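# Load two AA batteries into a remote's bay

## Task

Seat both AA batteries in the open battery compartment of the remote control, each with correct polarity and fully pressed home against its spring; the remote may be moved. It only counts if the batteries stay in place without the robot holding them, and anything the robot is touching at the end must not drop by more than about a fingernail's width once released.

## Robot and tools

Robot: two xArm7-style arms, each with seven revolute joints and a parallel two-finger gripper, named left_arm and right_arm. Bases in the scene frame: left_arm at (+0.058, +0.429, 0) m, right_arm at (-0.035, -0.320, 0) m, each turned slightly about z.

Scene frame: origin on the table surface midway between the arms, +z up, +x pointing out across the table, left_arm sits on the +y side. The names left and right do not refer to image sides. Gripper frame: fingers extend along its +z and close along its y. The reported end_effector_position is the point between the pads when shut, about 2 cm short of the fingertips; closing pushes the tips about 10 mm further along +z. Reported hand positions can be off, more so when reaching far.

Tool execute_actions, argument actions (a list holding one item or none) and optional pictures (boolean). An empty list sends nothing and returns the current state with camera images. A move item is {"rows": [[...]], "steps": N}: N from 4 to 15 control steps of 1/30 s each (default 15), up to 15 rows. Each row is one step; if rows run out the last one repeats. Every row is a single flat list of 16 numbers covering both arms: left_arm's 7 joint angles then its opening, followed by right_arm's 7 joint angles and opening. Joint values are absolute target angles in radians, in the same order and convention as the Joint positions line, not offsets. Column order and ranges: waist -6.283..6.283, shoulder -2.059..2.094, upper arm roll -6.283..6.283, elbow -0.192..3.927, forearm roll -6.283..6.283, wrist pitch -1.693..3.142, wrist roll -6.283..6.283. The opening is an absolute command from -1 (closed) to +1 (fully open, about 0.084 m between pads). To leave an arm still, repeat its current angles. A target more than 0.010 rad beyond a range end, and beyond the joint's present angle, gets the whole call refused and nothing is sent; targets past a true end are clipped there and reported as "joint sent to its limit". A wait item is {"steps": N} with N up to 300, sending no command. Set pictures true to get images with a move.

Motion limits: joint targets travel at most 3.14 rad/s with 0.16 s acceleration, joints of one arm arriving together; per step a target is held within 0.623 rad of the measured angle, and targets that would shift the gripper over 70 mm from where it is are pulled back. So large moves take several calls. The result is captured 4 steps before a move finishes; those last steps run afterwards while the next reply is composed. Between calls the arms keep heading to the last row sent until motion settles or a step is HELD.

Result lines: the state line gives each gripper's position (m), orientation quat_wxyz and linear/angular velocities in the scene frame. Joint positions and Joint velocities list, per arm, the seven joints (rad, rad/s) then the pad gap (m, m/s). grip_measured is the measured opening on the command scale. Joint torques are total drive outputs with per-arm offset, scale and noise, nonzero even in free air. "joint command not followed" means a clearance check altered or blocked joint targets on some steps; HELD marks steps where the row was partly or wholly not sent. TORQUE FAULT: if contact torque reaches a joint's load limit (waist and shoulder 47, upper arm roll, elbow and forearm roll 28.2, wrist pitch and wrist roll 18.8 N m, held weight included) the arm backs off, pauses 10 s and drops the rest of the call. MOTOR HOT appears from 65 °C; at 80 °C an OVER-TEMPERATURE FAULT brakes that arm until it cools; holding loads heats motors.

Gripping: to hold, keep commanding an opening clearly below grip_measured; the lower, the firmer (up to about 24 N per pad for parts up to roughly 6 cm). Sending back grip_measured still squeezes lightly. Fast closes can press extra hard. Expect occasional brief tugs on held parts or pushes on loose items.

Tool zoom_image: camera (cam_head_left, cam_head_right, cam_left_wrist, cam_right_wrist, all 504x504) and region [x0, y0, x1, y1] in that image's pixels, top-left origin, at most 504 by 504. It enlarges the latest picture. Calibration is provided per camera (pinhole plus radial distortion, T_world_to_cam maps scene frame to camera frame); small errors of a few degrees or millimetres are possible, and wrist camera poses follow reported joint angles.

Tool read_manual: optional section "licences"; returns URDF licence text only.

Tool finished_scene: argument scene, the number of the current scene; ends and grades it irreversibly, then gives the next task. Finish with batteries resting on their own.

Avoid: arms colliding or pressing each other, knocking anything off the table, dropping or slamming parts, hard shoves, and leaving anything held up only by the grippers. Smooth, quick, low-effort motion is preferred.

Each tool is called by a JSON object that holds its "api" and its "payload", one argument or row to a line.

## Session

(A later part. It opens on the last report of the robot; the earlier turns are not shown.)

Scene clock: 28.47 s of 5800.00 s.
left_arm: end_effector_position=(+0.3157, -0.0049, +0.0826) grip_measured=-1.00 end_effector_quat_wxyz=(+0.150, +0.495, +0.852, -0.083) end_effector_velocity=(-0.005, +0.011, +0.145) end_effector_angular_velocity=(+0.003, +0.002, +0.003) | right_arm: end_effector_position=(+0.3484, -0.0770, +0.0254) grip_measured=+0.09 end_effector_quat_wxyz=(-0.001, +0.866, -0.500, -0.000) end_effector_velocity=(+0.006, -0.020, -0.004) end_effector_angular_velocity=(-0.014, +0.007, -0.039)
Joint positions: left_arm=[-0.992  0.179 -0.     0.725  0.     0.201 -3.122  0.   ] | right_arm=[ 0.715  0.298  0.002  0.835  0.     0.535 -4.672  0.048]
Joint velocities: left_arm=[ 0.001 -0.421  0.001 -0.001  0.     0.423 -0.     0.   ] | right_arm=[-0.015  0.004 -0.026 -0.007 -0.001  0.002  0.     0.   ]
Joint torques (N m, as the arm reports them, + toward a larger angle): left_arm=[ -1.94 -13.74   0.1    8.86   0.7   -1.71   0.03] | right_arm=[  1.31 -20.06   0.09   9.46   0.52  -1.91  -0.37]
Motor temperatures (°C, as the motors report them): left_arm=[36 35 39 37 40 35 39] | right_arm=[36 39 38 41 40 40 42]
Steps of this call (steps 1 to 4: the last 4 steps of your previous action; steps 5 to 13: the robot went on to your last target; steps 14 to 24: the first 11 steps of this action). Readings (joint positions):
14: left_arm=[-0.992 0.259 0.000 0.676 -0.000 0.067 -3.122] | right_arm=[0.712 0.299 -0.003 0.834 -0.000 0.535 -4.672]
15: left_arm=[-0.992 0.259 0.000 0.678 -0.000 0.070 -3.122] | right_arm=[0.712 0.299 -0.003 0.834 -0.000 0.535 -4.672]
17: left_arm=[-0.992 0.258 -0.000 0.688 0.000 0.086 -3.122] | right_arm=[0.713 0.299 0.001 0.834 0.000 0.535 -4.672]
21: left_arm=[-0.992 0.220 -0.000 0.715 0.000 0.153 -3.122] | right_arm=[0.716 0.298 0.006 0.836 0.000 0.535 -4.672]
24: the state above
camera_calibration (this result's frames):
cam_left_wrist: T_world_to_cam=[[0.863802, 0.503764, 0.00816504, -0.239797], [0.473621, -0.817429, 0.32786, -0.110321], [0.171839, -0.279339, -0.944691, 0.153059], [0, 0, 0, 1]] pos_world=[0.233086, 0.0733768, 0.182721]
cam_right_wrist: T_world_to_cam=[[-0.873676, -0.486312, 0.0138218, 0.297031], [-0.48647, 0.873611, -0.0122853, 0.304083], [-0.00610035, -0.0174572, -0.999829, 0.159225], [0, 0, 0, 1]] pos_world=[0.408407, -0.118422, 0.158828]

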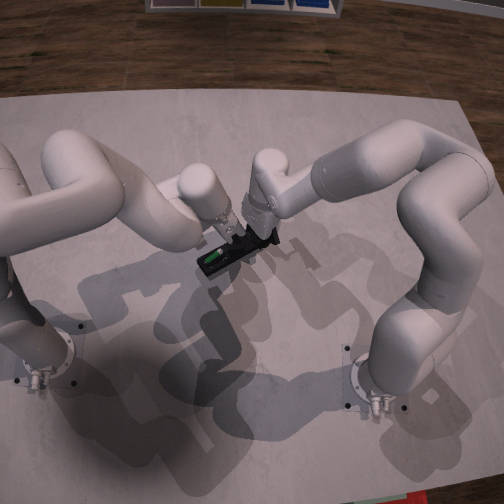

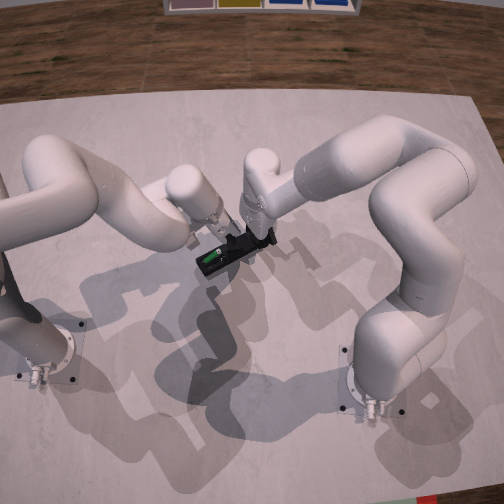

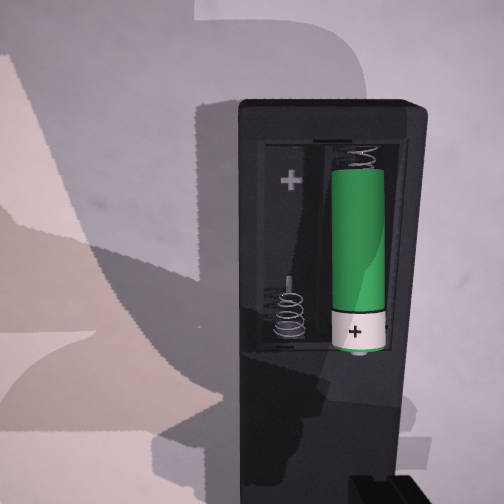

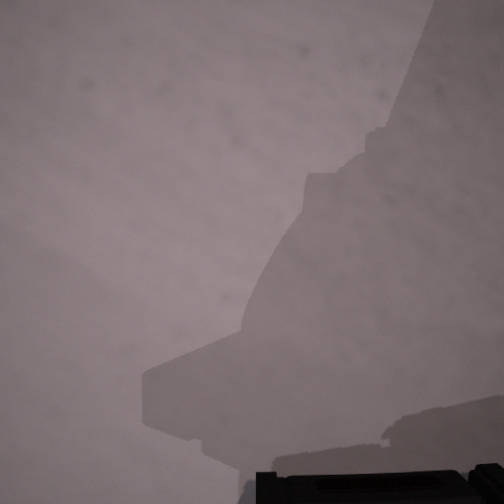

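{"api": "execute_actions", "payload": {
  "actions": [
    {"rows":[[-0.992,0.152,0,0.745,0,0.28,-3.122,-1,0.7134,0.2989,0,0.8342,0,0.5353,-4.672,-0.35],[-0.992,0.145,0,0.775,0,0.36,-3.122,-1,0.7134,0.2989,0,0.8342,0,0.5353,-4.672,-0.35],[-0.992,0.138,0,0.805,0,0.44,-3.122,-1,0.7134,0.2989,0,0.8342,0,0.5353,-4.672,-0.35],[-0.992,0.1305,0,0.8311,0,0.5206,-3.122,-1,0.7134,0.2989,0,0.8342,0,0.5353,-4.672,-0.35],[-0.992,0.143,0,0.867,0,0.589,-3.122,-1,0.7134,0.2989,0,0.8342,0,0.5353,-4.672,-0.35],[-0.992,0.155,0,0.903,0,0.658,-3.122,-1,0.7134,0.2989,0,0.8342,0,0.5353,-4.672,-0.35],[-0.992,0.168,0,0.935,0,0.725,-3.122,-1,0.7134,0.2989,0,0.8342,0,0.5353,-4.672,-0.35],[-0.992,0.18,0,0.965,0,0.785,-3.122,-1,0.7134,0.2989,0,0.8342,0,0.5353,-4.672,-0.35],[-0.992,0.205,0,0.96,0,0.755,-3.122,-1,0.7134,0.2989,0,0.8342,0,0.5353,-4.672,-0.35],[-0.992,0.23,0,0.955,0,0.725,-3.122,-1,0.7134,0.2989,0,0.8342,0,0.5353,-4.672,-0.35],[-0.992,0.2507,0,0.9500,0,0.6993,-3.122,-1,0.7134,0.2989,0,0.8342,0,0.5353,-4.672,-0.35],[-0.992,0.2676,0,0.9412,0,0.6736,-3.122,-1,0.7134,0.2989,0,0.8342,0,0.5353,-4.672,-0.35]],"steps":15}
  ],
  "pictures": false
}}

{"api": "execute_actions", "payload": {
  "actions": [
    {"rows":[[-0.992,0.275,0,0.939,0,0.664,-3.122,-1,0.7134,0.2989,0,0.8342,0,0.5353,-4.672,-0.35],[-0.992,0.283,0,0.936,0,0.653,-3.122,-1,0.7134,0.2989,0,0.8342,0,0.5353,-4.672,-0.35],[-0.992,0.290,0,0.934,0,0.644,-3.122,-1,0.7134,0.2989,0,0.8342,0,0.5353,-4.672,-0.35],[-0.992,0.297,0,0.932,0,0.635,-3.122,-1,0.7134,0.2989,0,0.8342,0,0.5353,-4.672,-0.35],[-0.992,0.304,0,0.9294,0,0.6254,-3.122,-1,0.7134,0.2989,0,0.8342,0,0.5353,-4.672,-0.35],[-0.992,0.307,0,0.9288,0,0.6218,-3.122,-1,0.7134,0.2989,0,0.8342,0,0.5353,-4.672,-0.35],[-0.992,0.3106,0,0.9281,0,0.6175,-3.122,-1,0.7134,0.2989,0,0.8342,0,0.5353,-4.672,-0.35],[-0.992,0.307,0,0.922,0,0.615,-3.122,-1,0.7134,0.2989,0,0.8342,0,0.5353,-4.672,-0.35],[-0.992,0.304,0,0.916,0,0.612,-3.122,-1,0.7134,0.2989,0,0.8342,0,0.5353,-4.672,-0.35],[-0.992,0.301,0,0.910,0,0.609,-3.122,-1,0.7134,0.2989,0,0.8342,0,0.5353,-4.672,-0.35],[-0.992,0.2985,0,0.9044,0,0.6059,-3.122,-1,0.7134,0.2989,0,0.8342,0,0.5353,-4.672,-0.35]],"steps":15}
  ],
  "pictures": true
}}

Scene clock: 29.77 s of 5800.00 s.
left_arm: end_effector_position=(+0.3054, +0.0124, +0.1068) grip_measured=-1.00 end_effector_quat_wxyz=(+0.019, +0.503, +0.864, -0.010) end_effector_velocity=(-0.056, +0.092, -0.205) end_effector_angular_velocity=(+0.984, +0.585, -0.003) | right_arm: end_effector_position=(+0.3489, -0.0786, +0.0250) grip_measured=+0.09 end_effector_quat_wxyz=(-0.000, +0.865, -0.501, -0.000) end_effector_velocity=(+0.001, -0.000, +0.000) end_effector_angular_velocity=(+0.000, -0.001, +0.000)
Joint positions: left_arm=[-0.992  0.177 -0.     0.948  0.     0.729 -3.122  0.   ] | right_arm=[ 0.713  0.299  0.     0.834  0.     0.535 -4.672  0.048]
Joint velocities: left_arm=[-0.002  0.706 -0.001  0.596  0.001  1.034 -0.     0.   ] | right_arm=[-0.    -0.    -0.     0.001 -0.001  0.    -0.    -0.   ]
Joint torques (N m, as the arm reports them, + toward a larger angle): left_arm=[-1.7  -4.22  0.44  0.02  0.59 -0.24  0.16] | right_arm=[  0.29 -20.04  -0.46   9.35   0.5   -1.88  -0.34]
Motor temperatures (°C, as the motors report them): left_arm=[36 35 39 37 40 35 39] | right_arm=[36 39 38 41 40 40 42]
Steps of this call (steps 1 to 4: the last 4 steps of your previous action; steps 5 to 28: the robot went on to your last target; steps 29 to 39: the first 11 steps of this action). Readings (joint positions):
29: left_arm=[-0.992 0.160 0.000 0.725 0.000 0.220 -3.122] | right_arm=[0.713 0.299 0.000 0.834 -0.000 0.535 -4.672]
30: left_arm=[-0.992 0.159 0.000 0.727 0.000 0.228 -3.122] | right_arm=[0.713 0.299 0.000 0.834 0.000 0.535 -4.672]
32: left_arm=[-0.992 0.153 0.000 0.747 -0.000 0.295 -3.122] | right_arm=[0.713 0.299 0.000 0.834 0.000 0.535 -4.672]
36: left_arm=[-0.992 0.142 -0.000 0.858 0.000 0.556 -3.122] | right_arm=[0.713 0.299 0.000 0.834 -0.000 0.535 -4.672]
39: the state above

Scene clock: 30.27 s of 5800.00 s.
left_arm: end_effector_position=(+0.3011, +0.0198, +0.0452) grip_measured=-1.00 end_effector_quat_wxyz=(+0.002, +0.503, +0.864, -0.001) end_effector_velocity=(-0.019, +0.030, -0.002) end_effector_angular_velocity=(-0.020, -0.011, -0.003) | right_arm: end_effector_position=(+0.3485, -0.0784, +0.0248) grip_measured=+0.09 end_effector_quat_wxyz=(+0.000, +0.865, -0.501, -0.000) end_effector_velocity=(-0.000, +0.004, +0.002) end_effector_angular_velocity=(+0.003, -0.004, +0.010)
Joint positions: left_arm=[-0.992  0.302 -0.     0.918 -0.     0.611 -3.122  0.   ] | right_arm=[ 0.714  0.299  0.001  0.834  0.     0.535 -4.672  0.048]
Joint velocities: left_arm=[ 0.    -0.096 -0.002 -0.162 -0.001 -0.089  0.002  0.   ] | right_arm=[ 0.003 -0.002  0.005  0.003 -0.002 -0.     0.     0.   ]
Joint torques (N m, as the arm reports them, + toward a larger angle): left_arm=[ -1.92 -15.74   0.15   6.98   0.64  -0.26   0.13] | right_arm=[ -0.77 -20.47  -1.35   9.82   0.4   -2.02  -0.34]
Motor temperatures (°C, as the motors report them): left_arm=[36 35 39 37 40 35 39] | right_arm=[36 39 38 41 40 40 42]
Steps of this call (steps 1 to 4: the last 4 steps of your previous action; steps 5 to 15: the first 11 steps of this action). Readings (joint positions):
5: left_arm=[-0.992 0.270 0.000 0.934 -0.000 0.694 -3.122] | right_arm=[0.713 0.299 0.000 0.834 -0.000 0.535 -4.672]
6: left_arm=[-0.992 0.274 0.000 0.934 -0.000 0.678 -3.122] | right_arm=[0.713 0.299 0.000 0.834 -0.000 0.535 -4.672]
8: left_arm=[-0.992 0.283 0.000 0.936 0.000 0.654 -3.122] | right_arm=[0.713 0.299 0.000 0.834 0.000 0.535 -4.672]
12: left_arm=[-0.992 0.305 0.000 0.930 0.000 0.622 -3.122] | right_arm=[0.713 0.299 -0.000 0.834 0.000 0.535 -4.672]
15: the state above
camera_calibration (this result's frames):
cam_left_wrist: T_world_to_cam=[[0.864829, 0.502044, 0.00474408, -0.239453], [0.502065, -0.864811, -0.00570436, -0.0634938], [0.0012389, 0.00731513, -0.999972, 0.175356], [0, 0, 0, 1]] pos_world=[0.238746, 0.0640228, 0.176125]
cam_right_wrist: T_world_to_cam=[[-0.874795, -0.484237, 0.0157742, 0.2969], [-0.484435, 0.874732, -0.012922, 0.304738], [-0.0075409, -0.0189456, -0.999792, 0.158922], [0, 0, 0, 1]] pos_world=[0.408551, -0.119783, 0.158144]

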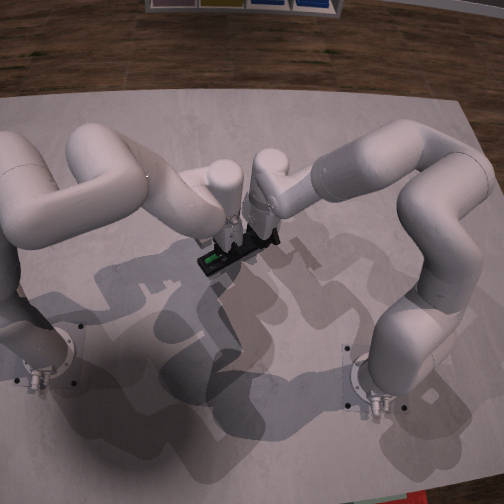

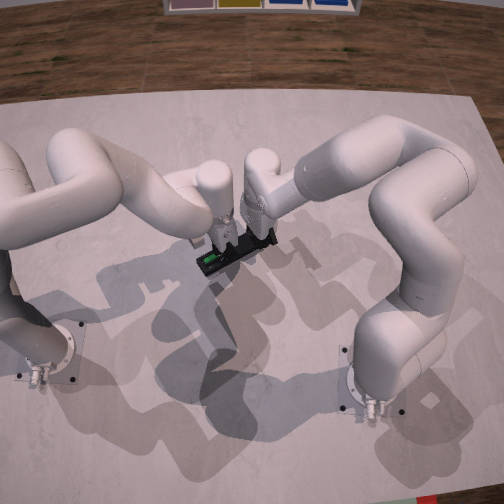

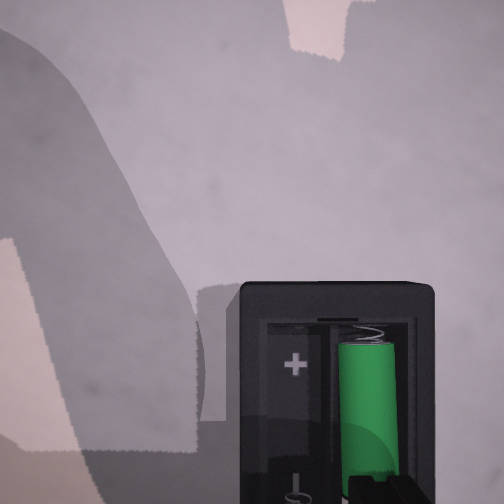

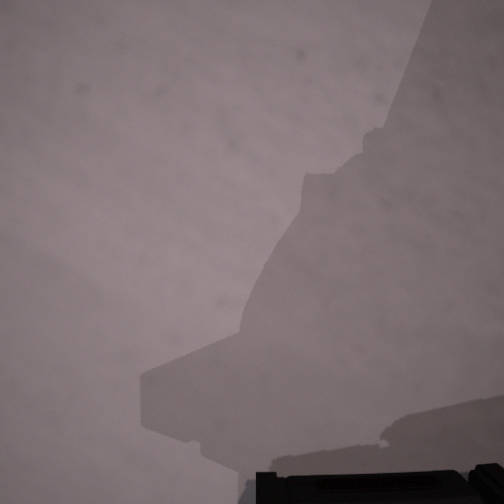

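{"api": "execute_actions", "payload": {
  "actions": [
    {"rows":[[-0.992,0.2985,0,0.9005,0,0.602,-3.122,-1,0.7134,0.2989,0,0.8342,0,0.5353,-4.672,-0.35],[-0.992,0.298,0,0.897,0,0.599,-3.122,-1,0.7134,0.2989,0,0.8342,0,0.5353,-4.672,-0.35],[-0.992,0.2975,0,0.893,0,0.5955,-3.122,-1,0.7134,0.2989,0,0.8342,0,0.5353,-4.672,-0.35],[-0.992,0.297,0,0.8895,0,0.5925,-3.122,-1,0.7134,0.2989,0,0.8342,0,0.5353,-4.672,-0.35],[-0.992,0.2965,0,0.886,0,0.5895,-3.122,-1,0.7134,0.2989,0,0.8342,0,0.5353,-4.672,-0.35]],"steps":12}
  ],
  "pictures": true
}}

Scene clock: 30.73 s of 5800.00 s.
left_arm: end_effector_position=(+0.2978, +0.0252, +0.0412) grip_measured=-1.00 end_effector_quat_wxyz=(+0.003, +0.503, +0.864, -0.002) end_effector_velocity=(+0.000, +0.002, -0.001) end_effector_angular_velocity=(-0.006, -0.004, +0.002) | right_arm: end_effector_position=(+0.3485, -0.0785, +0.0247) grip_measured=+0.09 end_effector_quat_wxyz=(+0.000, +0.865, -0.501, -0.000) end_effector_velocity=(-0.000, -0.000, +0.000) end_effector_angular_velocity=(-0.001, +0.000, -0.000)
Joint positions: left_arm=[-0.992  0.294 -0.     0.89  -0.     0.588 -3.122  0.   ] | right_arm=[ 0.714  0.299  0.     0.834  0.     0.535 -4.672  0.048]
Joint velocities: left_arm=[ 0.001 -0.003  0.001 -0.012  0.    -0.016 -0.     0.   ] | right_arm=[ 0.001 -0.    -0.     0.    -0.     0.001  0.001 -0.   ]
Joint torques (N m, as the arm reports them, + toward a larger angle): left_arm=[ -1.56 -10.59   0.44   3.52   0.72   1.26   0.05] | right_arm=[ -1.5  -21.64  -2.3   10.23   0.15  -2.02  -0.46]
Motor temperatures (°C, as the motors report them): left_arm=[36 35 39 37 40 35 39] | right_arm=[36 39 38 41 40 40 42]
Steps of this call (steps 1 to 4: the last 4 steps of your previous action; steps 5 to 6: the robot went on to your last target; steps 7 to 14: the first 8 steps of this action). Readings (joint positions):
7: left_arm=[-0.992 0.297 -0.000 0.907 -0.000 0.605 -3.122] | right_arm=[0.714 0.299 0.001 0.834 0.000 0.535 -4.672]
8: left_arm=[-0.992 0.296 -0.000 0.905 -0.000 0.603 -3.122] | right_arm=[0.714 0.299 0.001 0.834 0.000 0.535 -4.672]
10: left_arm=[-0.992 0.297 -0.000 0.897 -0.000 0.598 -3.122] | right_arm=[0.714 0.299 0.000 0.834 0.000 0.535 -4.672]
14: the state above
camera_calibration (this result's frames):
cam_left_wrist: T_world_to_cam=[[0.864901, 0.50192, 0.0047356, -0.239298], [0.501936, -0.864898, -0.00337109, -0.0572559], [0.00240379, 0.00529263, -0.999983, 0.171059], [0, 0, 0, 1]] pos_world=[0.235297, 0.0696826, 0.171996]
cam_right_wrist: T_world_to_cam=[[-0.874927, -0.483999, 0.0157604, 0.296973], [-0.484197, 0.874864, -0.0129199, 0.304714], [-0.00753493, -0.0189351, -0.999792, 0.158875], [0, 0, 0, 1]] pos_world=[0.408568, -0.11984, 0.158099]

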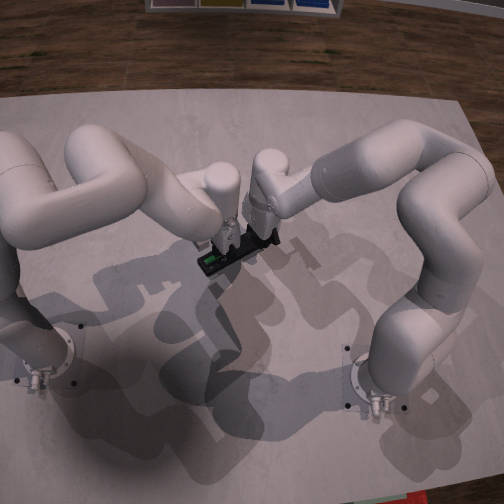

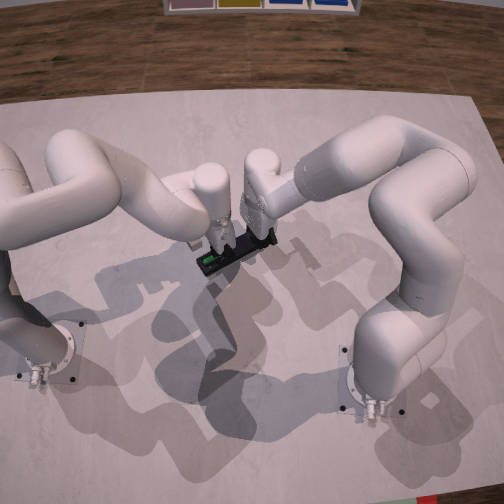

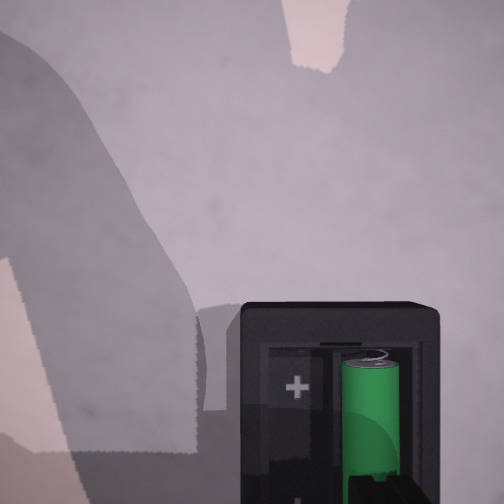

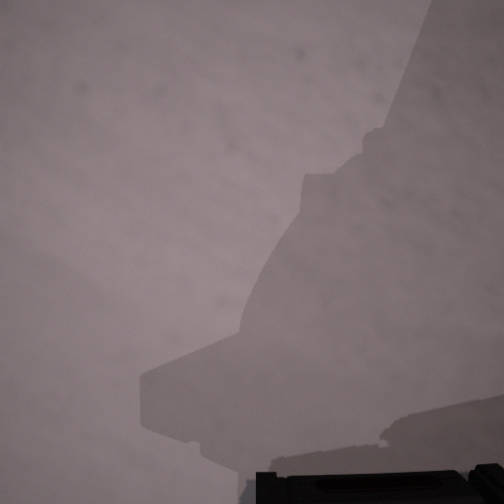

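{"api": "execute_actions", "payload": {
  "actions": [
    {"rows":[[-0.992,0.292,0,0.887,0,0.595,-3.122,-1,0.7134,0.2989,0,0.8342,0,0.5353,-4.672,-0.35],[-0.992,0.286,0,0.888,0,0.602,-3.122,-1,0.7134,0.2989,0,0.8342,0,0.5353,-4.672,-0.35],[-0.992,0.276,0,0.890,0,0.614,-3.122,-1,0.7134,0.2989,0,0.8342,0,0.5353,-4.672,-0.35],[-0.992,0.262,0,0.894,0,0.632,-3.122,-1,0.7134,0.2989,0,0.8342,0,0.5353,-4.672,-0.35],[-0.992,0.244,0,0.900,0,0.656,-3.122,-1,0.7134,0.2989,0,0.8342,0,0.5353,-4.672,-0.35],[-0.992,0.224,0,0.910,0,0.686,-3.122,-1,0.7134,0.2989,0,0.8342,0,0.5353,-4.672,-0.35],[-0.992,0.204,0,0.925,0,0.721,-3.122,-1,0.7134,0.2989,0,0.8342,0,0.5353,-4.672,-0.35],[-0.992,0.188,0,0.945,0,0.757,-3.122,-1,0.7134,0.2989,0,0.8342,0,0.5353,-4.672,-0.35],[-0.992,0.18,0,0.965,0,0.785,-3.122,-1,0.7134,0.2989,0,0.8342,0,0.5353,-4.672,-0.35],[-0.992,0.18,0,0.975,0,0.795,-3.122,-1,0.7134,0.2989,0,0.8342,0,0.5353,-4.672,-0.35]],"steps":15}
  ],
  "pictures": false
}}

{"api": "execute_actions", "payload": {
  "actions": []
}}

Scene clock: 31.43 s of 5800.00 s.
left_arm: end_effector_position=(+0.3002, +0.0215, +0.0980) grip_measured=-1.00 end_effector_quat_wxyz=(-0.003, +0.503, +0.865, +0.001) end_effector_velocity=(+0.081, -0.140, +0.330) end_effector_angular_velocity=(-0.245, -0.145, -0.005) | right_arm: end_effector_position=(+0.3499, -0.0790, +0.0256) grip_measured=+0.09 end_effector_quat_wxyz=(-0.001, +0.865, -0.502, +0.001) end_effector_velocity=(-0.010, +0.004, -0.005) end_effector_angular_velocity=(-0.005, +0.015, +0.018)
Joint positions: left_arm=[-0.992  0.191  0.     0.951  0.     0.766 -3.122  0.   ] | right_arm=[ 0.713  0.298 -0.001  0.835 -0.     0.535 -4.672  0.048]
Joint velocities: left_arm=[-0.001 -0.331 -0.004  0.604  0.     0.651 -0.     0.   ] | right_arm=[ 0.005  0.006  0.012 -0.008 -0.     0.002 -0.001  0.   ]
Joint torques (N m, as the arm reports them, + toward a larger angle): left_arm=[ -1.44 -10.56   0.4    7.48   0.58  -0.97   0.08] | right_arm=[  0.36 -19.94  -0.67   9.55   0.4   -1.86  -0.35]
Motor temperatures (°C, as the motors report them): left_arm=[36 35 39 37 40 35 39] | right_arm=[36 39 38 41 40 40 42]
Steps of this call (steps 1 to 4: the last 4 steps of your previous action; steps 5 to 10: the robot went on to your last target; steps 11 to 21: the first 11 steps of this action). Readings (joint positions):
11: left_arm=[-0.992 0.294 -0.000 0.888 -0.000 0.590 -3.122] | right_arm=[0.714 0.299 0.000 0.834 0.000 0.535 -4.672]
12: left_arm=[-0.992 0.293 -0.000 0.888 -0.000 0.592 -3.122] | right_arm=[0.714 0.299 0.000 0.834 0.000 0.535 -4.672]
14: left_arm=[-0.992 0.287 0.000 0.885 0.000 0.606 -3.122] | right_arm=[0.714 0.299 0.000 0.834 -0.000 0.536 -4.672]
18: left_arm=[-0.992 0.240 0.000 0.896 0.000 0.683 -3.122] | right_arm=[0.712 0.298 -0.002 0.836 -0.000 0.535 -4.672]
21: the state above

Scene clock: 31.57 s of 5800.00 s.
left_arm: end_effector_position=(+0.3033, +0.0160, +0.1111) grip_measured=-1.00 end_effector_quat_wxyz=(+0.002, +0.503, +0.864, -0.001) end_effector_velocity=(-0.026, +0.047, -0.059) end_effector_angular_velocity=(+0.153, +0.091, +0.004) | right_arm: end_effector_position=(+0.3492, -0.0787, +0.0252) grip_measured=+0.09 end_effector_quat_wxyz=(-0.000, +0.865, -0.501, +0.000) end_effector_velocity=(-0.001, +0.000, -0.001) end_effector_angular_velocity=(-0.001, +0.003, +0.001)
Joint positions: left_arm=[-0.992  0.179 -0.     0.977  0.     0.794 -3.122  0.   ] | right_arm=[ 0.713  0.299 -0.     0.834 -0.     0.535 -4.672  0.048]
Joint velocities: left_arm=[ 0.002  0.055  0.002 -0.078 -0.001  0.045 -0.     0.   ] | right_arm=[ 0.     0.002  0.002 -0.     0.     0.     0.001  0.   ]
Joint torques (N m, as the arm reports them, + toward a larger angle): left_arm=[ -1.79 -16.17   0.29  10.16   0.65  -1.05   0.22] | right_arm=[  0.38 -19.85  -0.48   9.42   0.4   -1.93  -0.27]
Motor temperatures (°C, as the motors report them): left_arm=[36 35 39 37 40 35 39] | right_arm=[36 39 38 41 40 40 42]
Kept back: nothing.
Steps of this call (steps 1 to 4: the last 4 steps of your previous action). Readings (joint positions):
1: left_arm=[-0.992 0.182 -0.000 0.968 0.000 0.782 -3.122] | right_arm=[0.713 0.298 -0.001 0.835 -0.000 0.535 -4.672]
2: left_arm=[-0.992 0.178 -0.000 0.977 0.000 0.788 -3.122] | right_arm=[0.713 0.298 -0.000 0.835 -0.000 0.535 -4.672]
4: the state above
camera_calibration (this result's frames):
cam_left_wrist: T_world_to_cam=[[0.864843, 0.50202, 0.00476705, -0.239828], [0.502042, -0.864818, -0.00667245, -0.0673791], [0.000772923, 0.00816388, -0.999966, 0.241429], [0, 0, 0, 1]] pos_world=[0.241054, 0.0601567, 0.242114]
cam_right_wrist: T_world_to_cam=[[-0.875281, -0.483397, 0.0145464, 0.297614], [-0.483574, 0.875205, -0.0131508, 0.305028], [-0.00637399, -0.0185449, -0.999808, 0.158986], [0, 0, 0, 1]] pos_world=[0.409012, -0.120148, 0.158637]

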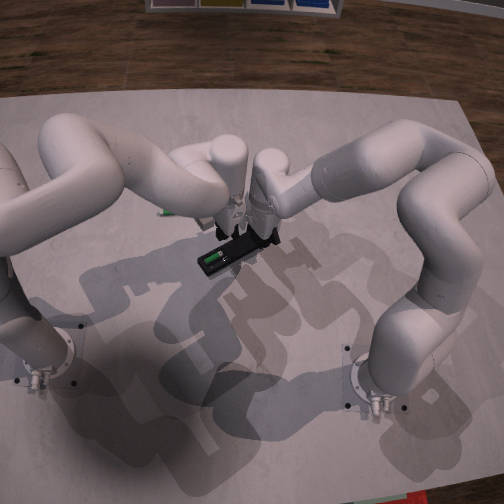

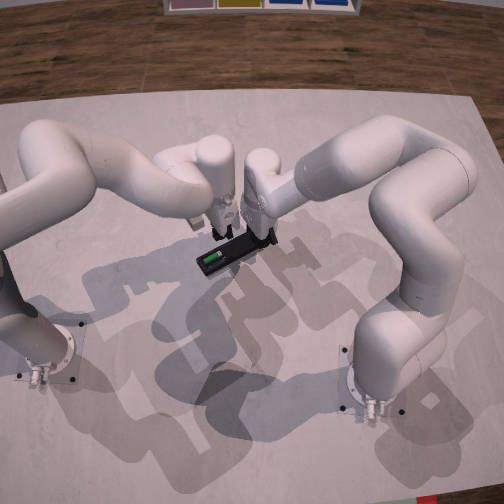

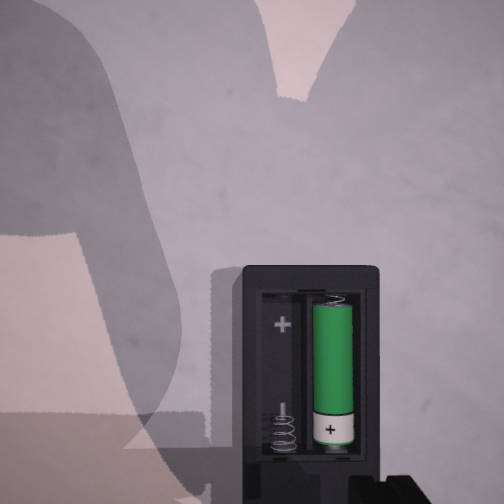

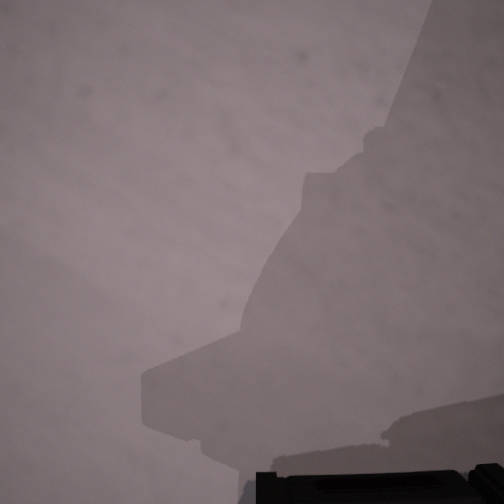

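{"api": "execute_actions", "payload": {
  "actions": [
    {"rows":[[-0.96,0.178,0,0.972,0,0.794,-3.06,-0.95,0.7134,0.2989,0,0.8342,0,0.5353,-4.672,-0.35],[-0.91,0.174,0,0.966,0,0.792,-2.95,-0.85,0.7134,0.2989,0,0.8342,0,0.5353,-4.672,-0.35],[-0.85,0.170,0,0.960,0,0.790,-2.82,-0.75,0.7134,0.2989,0,0.8342,0,0.5353,-4.672,-0.35],[-0.79,0.166,0,0.954,0,0.788,-2.69,-0.65,0.7134,0.2989,0,0.8342,0,0.5353,-4.672,-0.35],[-0.73,0.162,0,0.947,0,0.785,-2.56,-0.55,0.7134,0.2989,0,0.8342,0,0.5353,-4.672,-0.35],[-0.68,0.157,0,0.940,0,0.783,-2.45,-0.45,0.7134,0.2989,0,0.8342,0,0.5353,-4.672,-0.35],[-0.635,0.153,0,0.934,0,0.781,-2.35,-0.35,0.7134,0.2989,0,0.8342,0,0.5353,-4.672,-0.35],[-0.60,0.150,0,0.929,0,0.779,-2.28,-0.25,0.7134,0.2989,0,0.8342,0,0.5353,-4.672,-0.35],[-0.5776,0.147,0,0.925,0,0.778,-2.23,-0.2,0.7134,0.2989,0,0.8342,0,0.5353,-4.672,-0.35]],"steps":15}
  ],
  "pictures": false
}}

{"api": "execute_actions", "payload": {
  "actions": []
}}

Scene clock: 32.70 s of 5800.00 s.
left_arm: end_effector_position=(+0.3967, +0.1007, +0.1088) grip_measured=-0.22 end_effector_quat_wxyz=(+0.000, +0.624, +0.781, +0.000) end_effector_velocity=(+0.295, +0.354, -0.005) end_effector_angular_velocity=(+0.000, +0.005, -1.204) | right_arm: end_effector_position=(+0.3489, -0.0786, +0.0250) grip_measured=+0.09 end_effector_quat_wxyz=(-0.000, +0.865, -0.501, -0.000) end_effector_velocity=(+0.000, +0.000, +0.000) end_effector_angular_velocity=(+0.000, -0.000, -0.001)
Joint positions: left_arm=[-0.729  0.16   0.002  0.945  0.     0.785 -2.562  0.035] | right_arm=[ 0.713  0.299 -0.     0.834 -0.     0.535 -4.672  0.048]
Joint velocities: left_arm=[ 1.003 -0.088 -0.027 -0.134  0.001 -0.043  2.178  0.001] | right_arm=[-0.     0.    -0.     0.001  0.     0.001 -0.     0.   ]
Joint torques (N m, as the arm reports them, + toward a larger angle): left_arm=[ -0.66 -16.64   0.79  10.16   0.54  -0.9    0.33] | right_arm=[  0.37 -19.91  -0.47   9.48   0.48  -1.83  -0.34]
Motor temperatures (°C, as the motors report them): left_arm=[36 35 40 37 40 35 39] | right_arm=[36 39 38 41 40 40 42]
Steps of this call (steps 1 to 23: the robot went on to your last target; steps 24 to 34: the first 11 steps of this action). Readings (joint positions):
24: left_arm=[-0.992 0.180 -0.000 0.975 -0.000 0.795 -3.122] | right_arm=[0.713 0.299 -0.000 0.834 0.000 0.535 -4.672]
25: left_arm=[-0.989 0.180 -0.001 0.975 -0.000 0.795 -3.114] | right_arm=[0.713 0.299 -0.000 0.834 -0.000 0.535 -4.672]
27: left_arm=[-0.960 0.178 -0.007 0.972 -0.000 0.794 -3.048] | right_arm=[0.713 0.299 -0.000 0.834 -0.000 0.535 -4.672]
31: left_arm=[-0.829 0.169 0.003 0.958 0.000 0.789 -2.777] | right_arm=[0.713 0.299 -0.000 0.834 -0.000 0.535 -4.672]
34: the state above

Scene clock: 32.83 s of 5800.00 s.
left_arm: end_effector_position=(+0.4322, +0.1489, +0.1082) grip_measured=-0.21 end_effector_quat_wxyz=(-0.000, +0.677, +0.736, +0.000) end_effector_velocity=(+0.190, +0.294, -0.004) end_effector_angular_velocity=(+0.015, -0.002, -0.599) | right_arm: end_effector_position=(+0.3489, -0.0786, +0.0250) grip_measured=+0.09 end_effector_quat_wxyz=(-0.000, +0.865, -0.501, -0.000) end_effector_velocity=(-0.001, +0.000, -0.000) end_effector_angular_velocity=(-0.001, +0.001, +0.001)
Joint positions: left_arm=[-0.604  0.149  0.004  0.929  0.     0.779 -2.296  0.035] | right_arm=[ 0.713  0.299 -0.     0.834 -0.     0.535 -4.672  0.048]
Joint velocities: left_arm=[ 0.671 -0.057  0.073 -0.088  0.003 -0.025  1.34  -0.   ] | right_arm=[ 0.001  0.    -0.    -0.    -0.001  0.     0.    -0.   ]
Joint torques (N m, as the arm reports them, + toward a larger angle): left_arm=[-17.78 -15.83  -5.94  10.6    0.57  -0.85  -1.47] | right_arm=[  0.35 -19.87  -0.53   9.37   0.46  -1.87  -0.3 ]
Motor temperatures (°C, as the motors report them): left_arm=[36 35 40 37 40 35 39] | right_arm=[36 39 38 41 40 40 42]
Kept back: nothing.
Steps of this call (steps 1 to 4: the last 4 steps of your previous action). Readings (joint positions):
1: left_arm=[-0.696 0.157 0.002 0.941 0.000 0.783 -2.489] | right_arm=[0.713 0.299 -0.000 0.834 0.000 0.535 -4.672]
2: left_arm=[-0.662 0.154 0.001 0.936 0.000 0.782 -2.416] | right_arm=[0.713 0.299 -0.000 0.834 -0.000 0.535 -4.672]
4: the state above
camera_calibration (this result's frames):
cam_left_wrist: T_world_to_cam=[[0.995787, 0.0915609, 0.00504423, -0.413455], [0.0916133, -0.995729, -0.0113958, 0.180243], [0.00397928, 0.0118099, -0.999922, 0.235393], [0, 0, 0, 1]] pos_world=[0.394264, 0.21455, 0.239514]
cam_right_wrist: T_world_to_cam=[[-0.875113, -0.483684, 0.0150715, 0.297338], [-0.48387, 0.875042, -0.0130742, 0.304919], [-0.00686443, -0.0187341, -0.999801, 0.158946], [0, 0, 0, 1]] pos_world=[0.408837, -0.120021, 0.158419]

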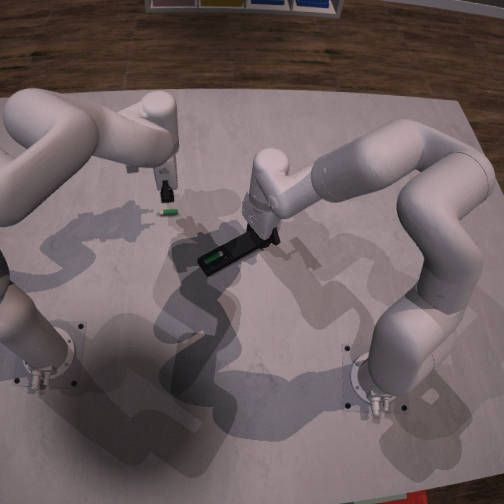

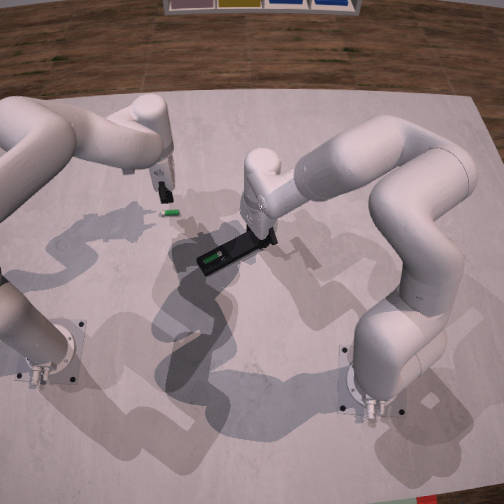

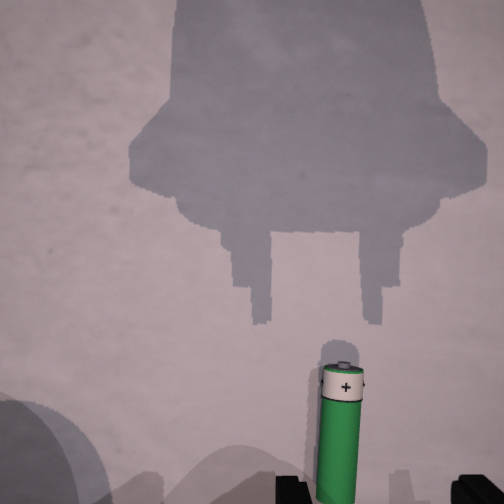

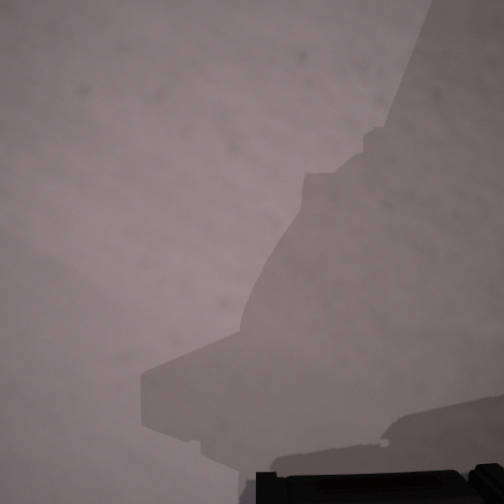

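{"api": "execute_actions", "payload": {
  "actions": []
}}

Scene clock: 32.97 s of 5800.00 s.
left_arm: end_effector_position=(+0.4384, +0.1594, +0.1079) grip_measured=-0.21 end_effector_quat_wxyz=(-0.000, +0.690, +0.723, +0.000) end_effector_velocity=(-0.046, -0.068, +0.002) end_effector_angular_velocity=(-0.018, +0.005, -0.232) | right_arm: end_effector_position=(+0.3489, -0.0786, +0.0250) grip_measured=+0.09 end_effector_quat_wxyz=(-0.000, +0.865, -0.501, -0.000) end_effector_velocity=(-0.000, -0.000, +0.000) end_effector_angular_velocity=(-0.000, +0.000, +0.000)
Joint positions: left_arm=[-0.576  0.147  0.003  0.925  0.     0.778 -2.233  0.035] | right_arm=[ 0.713  0.299 -0.     0.834  0.     0.535 -4.672  0.048]
Joint velocities: left_arm=[-0.053 -0.001 -0.119  0.003 -0.001 -0.003  0.062  0.   ] | right_arm=[ 0. -0. -0. -0.  0.  0. -0.  0.]
Joint torques (N m, as the arm reports them, + toward a larger angle): left_arm=[ -3.75 -16.76  -0.24  10.51   0.67  -0.74  -0.19] | right_arm=[  0.17 -19.94  -0.49   9.42   0.5   -1.87  -0.33]
Motor temperatures (°C, as the motors report them): left_arm=[36 35 40 37 40 35 39] | right_arm=[36 39 38 41 40 40 42]
Kept back: nothing.
Steps of this call (steps 1 to 4: the robot went on to your last target). Readings (joint positions):
1: left_arm=[-0.586 0.148 0.007 0.926 0.000 0.779 -2.261] | right_arm=[0.713 0.299 -0.000 0.834 -0.000 0.535 -4.672]
2: left_arm=[-0.578 0.147 0.008 0.925 0.000 0.778 -2.244] | right_arm=[0.713 0.299 0.000 0.834 0.000 0.535 -4.672]
4: the state above
camera_calibration (this result's frames):
cam_left_wrist: T_world_to_cam=[[0.998459, 0.0553103, 0.00453674, -0.415982], [0.0553592, -0.998401, -0.0114661, 0.206385], [0.00389528, 0.0116996, -0.999924, 0.235035], [0, 0, 0, 1]] pos_world=[0.403, 0.226313, 0.23927]
cam_right_wrist: T_world_to_cam=[[-0.875113, -0.483684, 0.0150717, 0.297338], [-0.48387, 0.875042, -0.0130742, 0.304919], [-0.00686463, -0.0187341, -0.999801, 0.158946], [0, 0, 0, 1]] pos_world=[0.408837, -0.120021, 0.158419]

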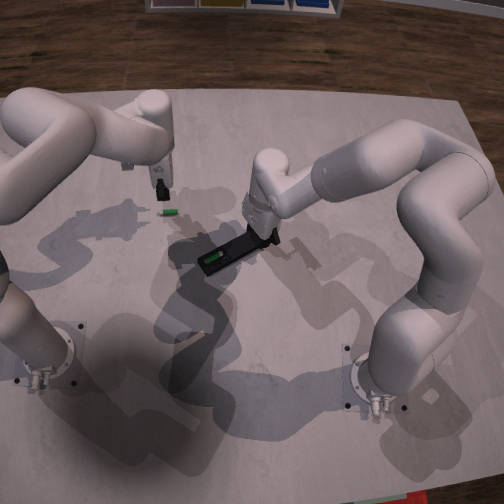

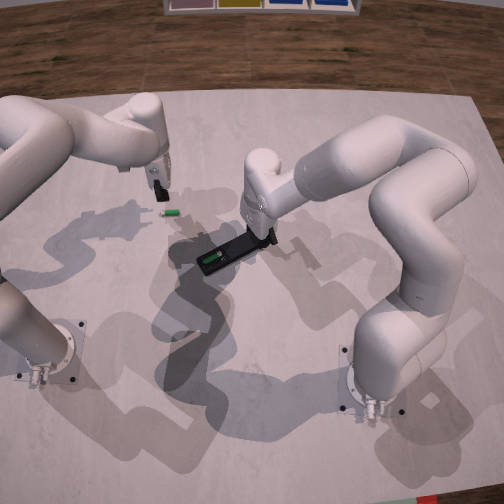

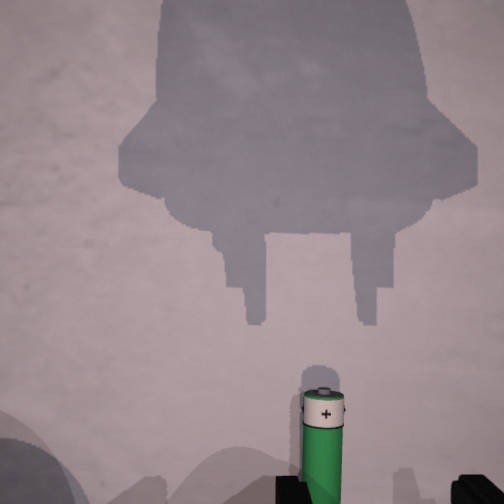

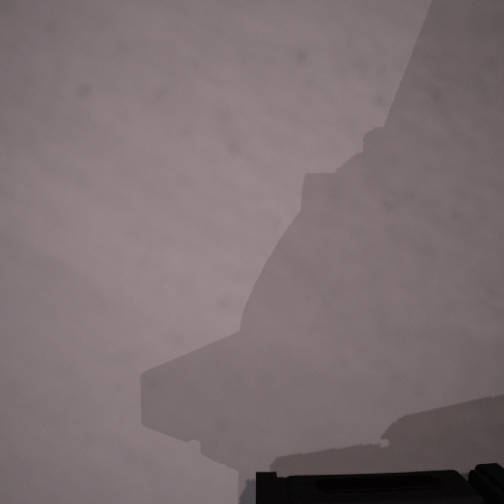

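{"api": "execute_actions", "payload": {
  "actions": [
    {"rows":[[-0.574,0.14,0,0.91,0,0.77,-2.227,-0.2,0.7134,0.2989,0,0.8342,0,0.5353,-4.672,-0.35],[-0.5719,0.155,0,0.892,0,0.737,-2.223,-0.2,0.7134,0.2989,0,0.8342,0,0.5353,-4.672,-0.35],[-0.5719,0.18,0,0.884,0,0.704,-2.223,-0.2,0.7134,0.2989,0,0.8342,0,0.5353,-4.672,-0.35],[-0.5719,0.205,0,0.876,0,0.671,-2.223,-0.2,0.7134,0.2989,0,0.8342,0,0.5353,-4.672,-0.35],[-0.5719,0.2303,0,0.869,0,0.6387,-2.223,-0.2,0.7134,0.2989,0,0.8342,0,0.5353,-4.672,-0.35],[-0.5719,0.254,0,0.866,0,0.612,-2.223,-0.2,0.7134,0.2989,0,0.8342,0,0.5353,-4.672,-0.35],[-0.5719,0.276,0,0.863,0,0.587,-2.223,-0.2,0.7134,0.2989,0,0.8342,0,0.5353,-4.672,-0.35],[-0.5719,0.294,0,0.861,0,0.567,-2.223,-0.2,0.7134,0.2989,0,0.8342,0,0.5353,-4.672,-0.35],[-0.5719,0.306,0,0.860,0,0.554,-2.223,-0.2,0.7134,0.2989,0,0.8342,0,0.5353,-4.672,-0.35],[-0.5719,0.3125,0,0.8596,0,0.5471,-2.223,-0.2,0.7134,0.2989,0,0.8342,0,0.5353,-4.672,-0.35]],"steps":15}
  ],
  "pictures": false
}}

{"api": "execute_actions", "payload": {
  "actions": [
    {"rows":[[-0.5719,0.3125,0,0.8596,0,0.5471,-2.223,-0.25,0.7134,0.2989,0,0.8342,0,0.5353,-4.672,-0.35],[-0.5719,0.3125,0,0.8596,0,0.5471,-2.223,-0.35,0.7134,0.2989,0,0.8342,0,0.5353,-4.672,-0.35],[-0.5719,0.3125,0,0.8596,0,0.5471,-2.223,-0.45,0.7134,0.2989,0,0.8342,0,0.5353,-4.672,-0.35],[-0.5719,0.3125,0,0.8596,0,0.5471,-2.223,-0.53,0.7134,0.2989,0,0.8342,0,0.5353,-4.672,-0.35],[-0.5719,0.3125,0,0.8596,0,0.5471,-2.223,-0.6,0.7134,0.2989,0,0.8342,0,0.5353,-4.672,-0.35],[-0.5719,0.3125,0,0.8596,0,0.5471,-2.223,-0.66,0.7134,0.2989,0,0.8342,0,0.5353,-4.672,-0.35],[-0.5719,0.3125,0,0.8596,0,0.5471,-2.223,-0.72,0.7134,0.2989,0,0.8342,0,0.5353,-4.672,-0.35],[-0.5719,0.3125,0,0.8596,0,0.5471,-2.223,-0.78,0.7134,0.2989,0,0.8342,0,0.5353,-4.672,-0.35],[-0.5719,0.3125,0,0.8596,0,0.5471,-2.223,-0.84,0.7134,0.2989,0,0.8342,0,0.5353,-4.672,-0.35],[-0.5719,0.3125,0,0.8596,0,0.5471,-2.223,-0.9,0.7134,0.2989,0,0.8342,0,0.5353,-4.672,-0.35]],"steps":15}
  ],
  "pictures": true
}}

Scene clock: 34.40 s of 5800.00 s.
left_arm: end_effector_position=(+0.4312, +0.1655, +0.0277) grip_measured=-0.22 end_effector_quat_wxyz=(-0.005, +0.693, +0.721, -0.001) end_effector_velocity=(-0.013, +0.007, -0.156) end_effector_angular_velocity=(+0.022, +0.032, -0.004) | right_arm: end_effector_position=(+0.3489, -0.0786, +0.0250) grip_measured=+0.09 end_effector_quat_wxyz=(-0.000, +0.865, -0.501, -0.000) end_effector_velocity=(-0.000, -0.000, -0.000) end_effector_angular_velocity=(+0.000, +0.000, +0.000)
Joint positions: left_arm=[-0.572  0.304  0.     0.857 -0.     0.564 -2.223  0.035] | right_arm=[ 0.713  0.299  0.     0.834  0.     0.535 -4.672  0.048]
Joint velocities: left_arm=[-0.002  0.372 -0.001 -0.041 -0.    -0.374  0.001 -0.   ] | right_arm=[ 0.    -0.    -0.    -0.001  0.001 -0.    -0.001  0.   ]
Joint torques (N m, as the arm reports them, + toward a larger angle): left_arm=[ -1.71 -25.89   0.25  11.38   0.7   -0.57   0.1 ] | right_arm=[  0.37 -19.97  -0.5    9.39   0.38  -1.92  -0.35]
Motor temperatures (°C, as the motors report them): left_arm=[36 35 40 37 40 35 39] | right_arm=[36 39 38 41 40 40 42]
Steps of this call (steps 1 to 30: the robot went on to your last target; steps 31 to 32: nothing new was sent; steps 33 to 43: the first 11 steps of this action). Readings (joint positions):
33: left_arm=[-0.578 0.147 -0.000 0.925 -0.000 0.778 -2.230] | right_arm=[0.713 0.299 -0.000 0.834 -0.000 0.535 -4.672]
34: left_arm=[-0.577 0.145 -0.000 0.921 0.000 0.774 -2.229] | right_arm=[0.713 0.299 0.000 0.834 -0.000 0.535 -4.672]
36: left_arm=[-0.573 0.150 -0.000 0.902 0.000 0.741 -2.225] | right_arm=[0.713 0.299 0.000 0.834 -0.000 0.535 -4.672]
40: left_arm=[-0.572 0.242 0.000 0.867 -0.000 0.628 -2.223] | right_arm=[0.713 0.299 0.000 0.834 -0.000 0.535 -4.672]
43: the state above

Scene clock: 34.90 s of 5800.00 s.
left_arm: end_effector_position=(+0.4345, +0.1632, +0.0265) grip_measured=-0.69 end_effector_quat_wxyz=(+0.001, +0.693, +0.721, +0.000) end_effector_velocity=(-0.000, +0.001, -0.001) end_effector_angular_velocity=(+0.001, +0.002, +0.001) | right_arm: end_effector_position=(+0.3489, -0.0786, +0.0250) grip_measured=+0.09 end_effector_quat_wxyz=(-0.000, +0.865, -0.501, -0.000) end_effector_velocity=(+0.000, -0.000, -0.000) end_effector_angular_velocity=(-0.001, -0.000, +0.001)
Joint positions: left_arm=[-0.572  0.312  0.     0.86   0.     0.547 -2.223  0.014] | right_arm=[ 0.713  0.299 -0.     0.834  0.     0.535 -4.672  0.048]
Joint velocities: left_arm=[ 0.001  0.001 -0.    -0.001  0.     0.    -0.001  0.   ] | right_arm=[-0.     0.    -0.    -0.    -0.002 -0.     0.     0.   ]
Joint torques (N m, as the arm reports them, + toward a larger angle): left_arm=[ -2.2  -17.05   0.     8.58   0.57  -0.81   0.19] | right_arm=[  0.33 -19.95  -0.41   9.36   0.45  -1.8   -0.34]
Motor temperatures (°C, as the motors report them): left_arm=[36 35 40 37 40 35 39] | right_arm=[36 39 38 41 40 40 42]
Steps of this call (steps 1 to 4: the last 4 steps of your previous action; steps 5 to 15: the first 11 steps of this action). Readings (joint positions):
5: left_arm=[-0.572 0.312 -0.000 0.861 0.000 0.547 -2.223] | right_arm=[0.713 0.299 0.000 0.834 -0.000 0.535 -4.672]
6: left_arm=[-0.572 0.311 -0.000 0.862 0.000 0.547 -2.223] | right_arm=[0.713 0.299 -0.000 0.834 0.000 0.535 -4.672]
8: left_arm=[-0.572 0.311 -0.000 0.861 0.000 0.547 -2.223] | right_arm=[0.713 0.299 0.000 0.834 -0.000 0.535 -4.672]
12: left_arm=[-0.572 0.312 0.000 0.860 0.000 0.547 -2.223] | right_arm=[0.713 0.299 -0.000 0.834 0.000 0.535 -4.672]
15: the state above
camera_calibration (this result's frames):
cam_left_wrist: T_world_to_cam=[[0.998871, 0.0471484, 0.00581545, -0.410817], [0.0472047, -0.998835, -0.00997038, 0.213053], [0.00533859, 0.0102336, -0.999933, 0.153222], [0, 0, 0, 1]] pos_world=[0.399478, 0.230606, 0.157726]
cam_right_wrist: T_world_to_cam=[[-0.875113, -0.483684, 0.0150719, 0.297338], [-0.48387, 0.875042, -0.0130742, 0.304919], [-0.00686475, -0.0187342, -0.999801, 0.158946], [0, 0, 0, 1]] pos_world=[0.408837, -0.120022, 0.158419]

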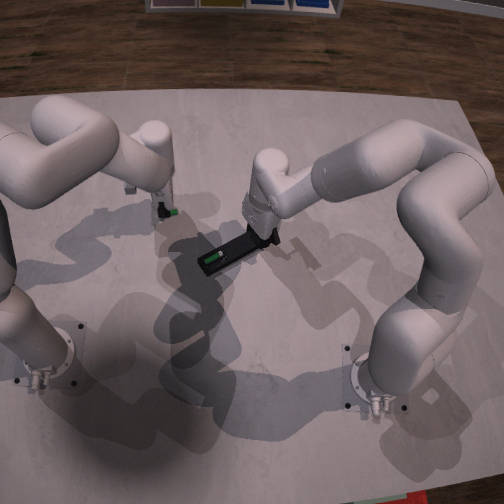

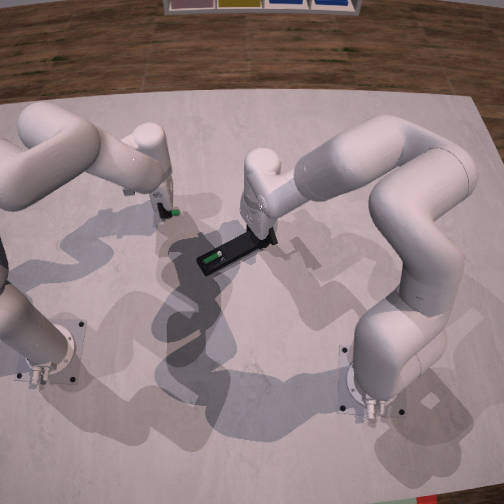

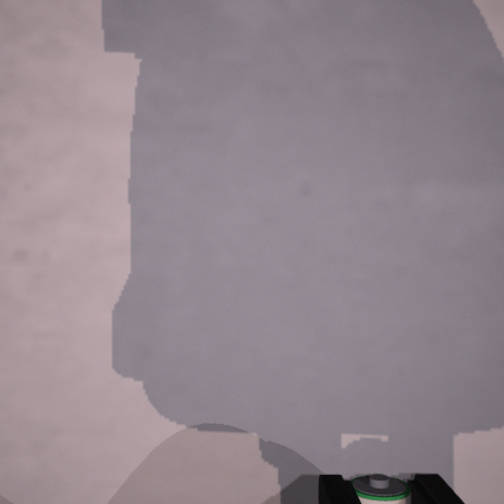

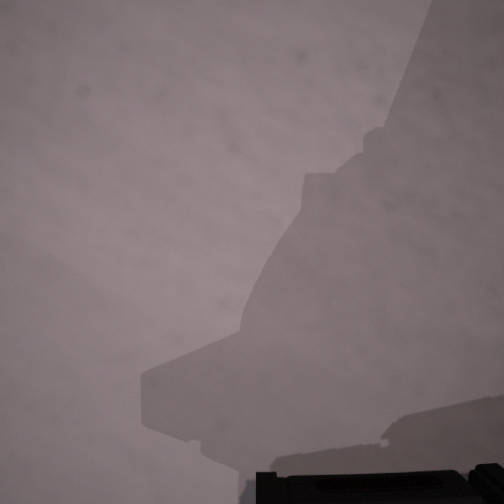

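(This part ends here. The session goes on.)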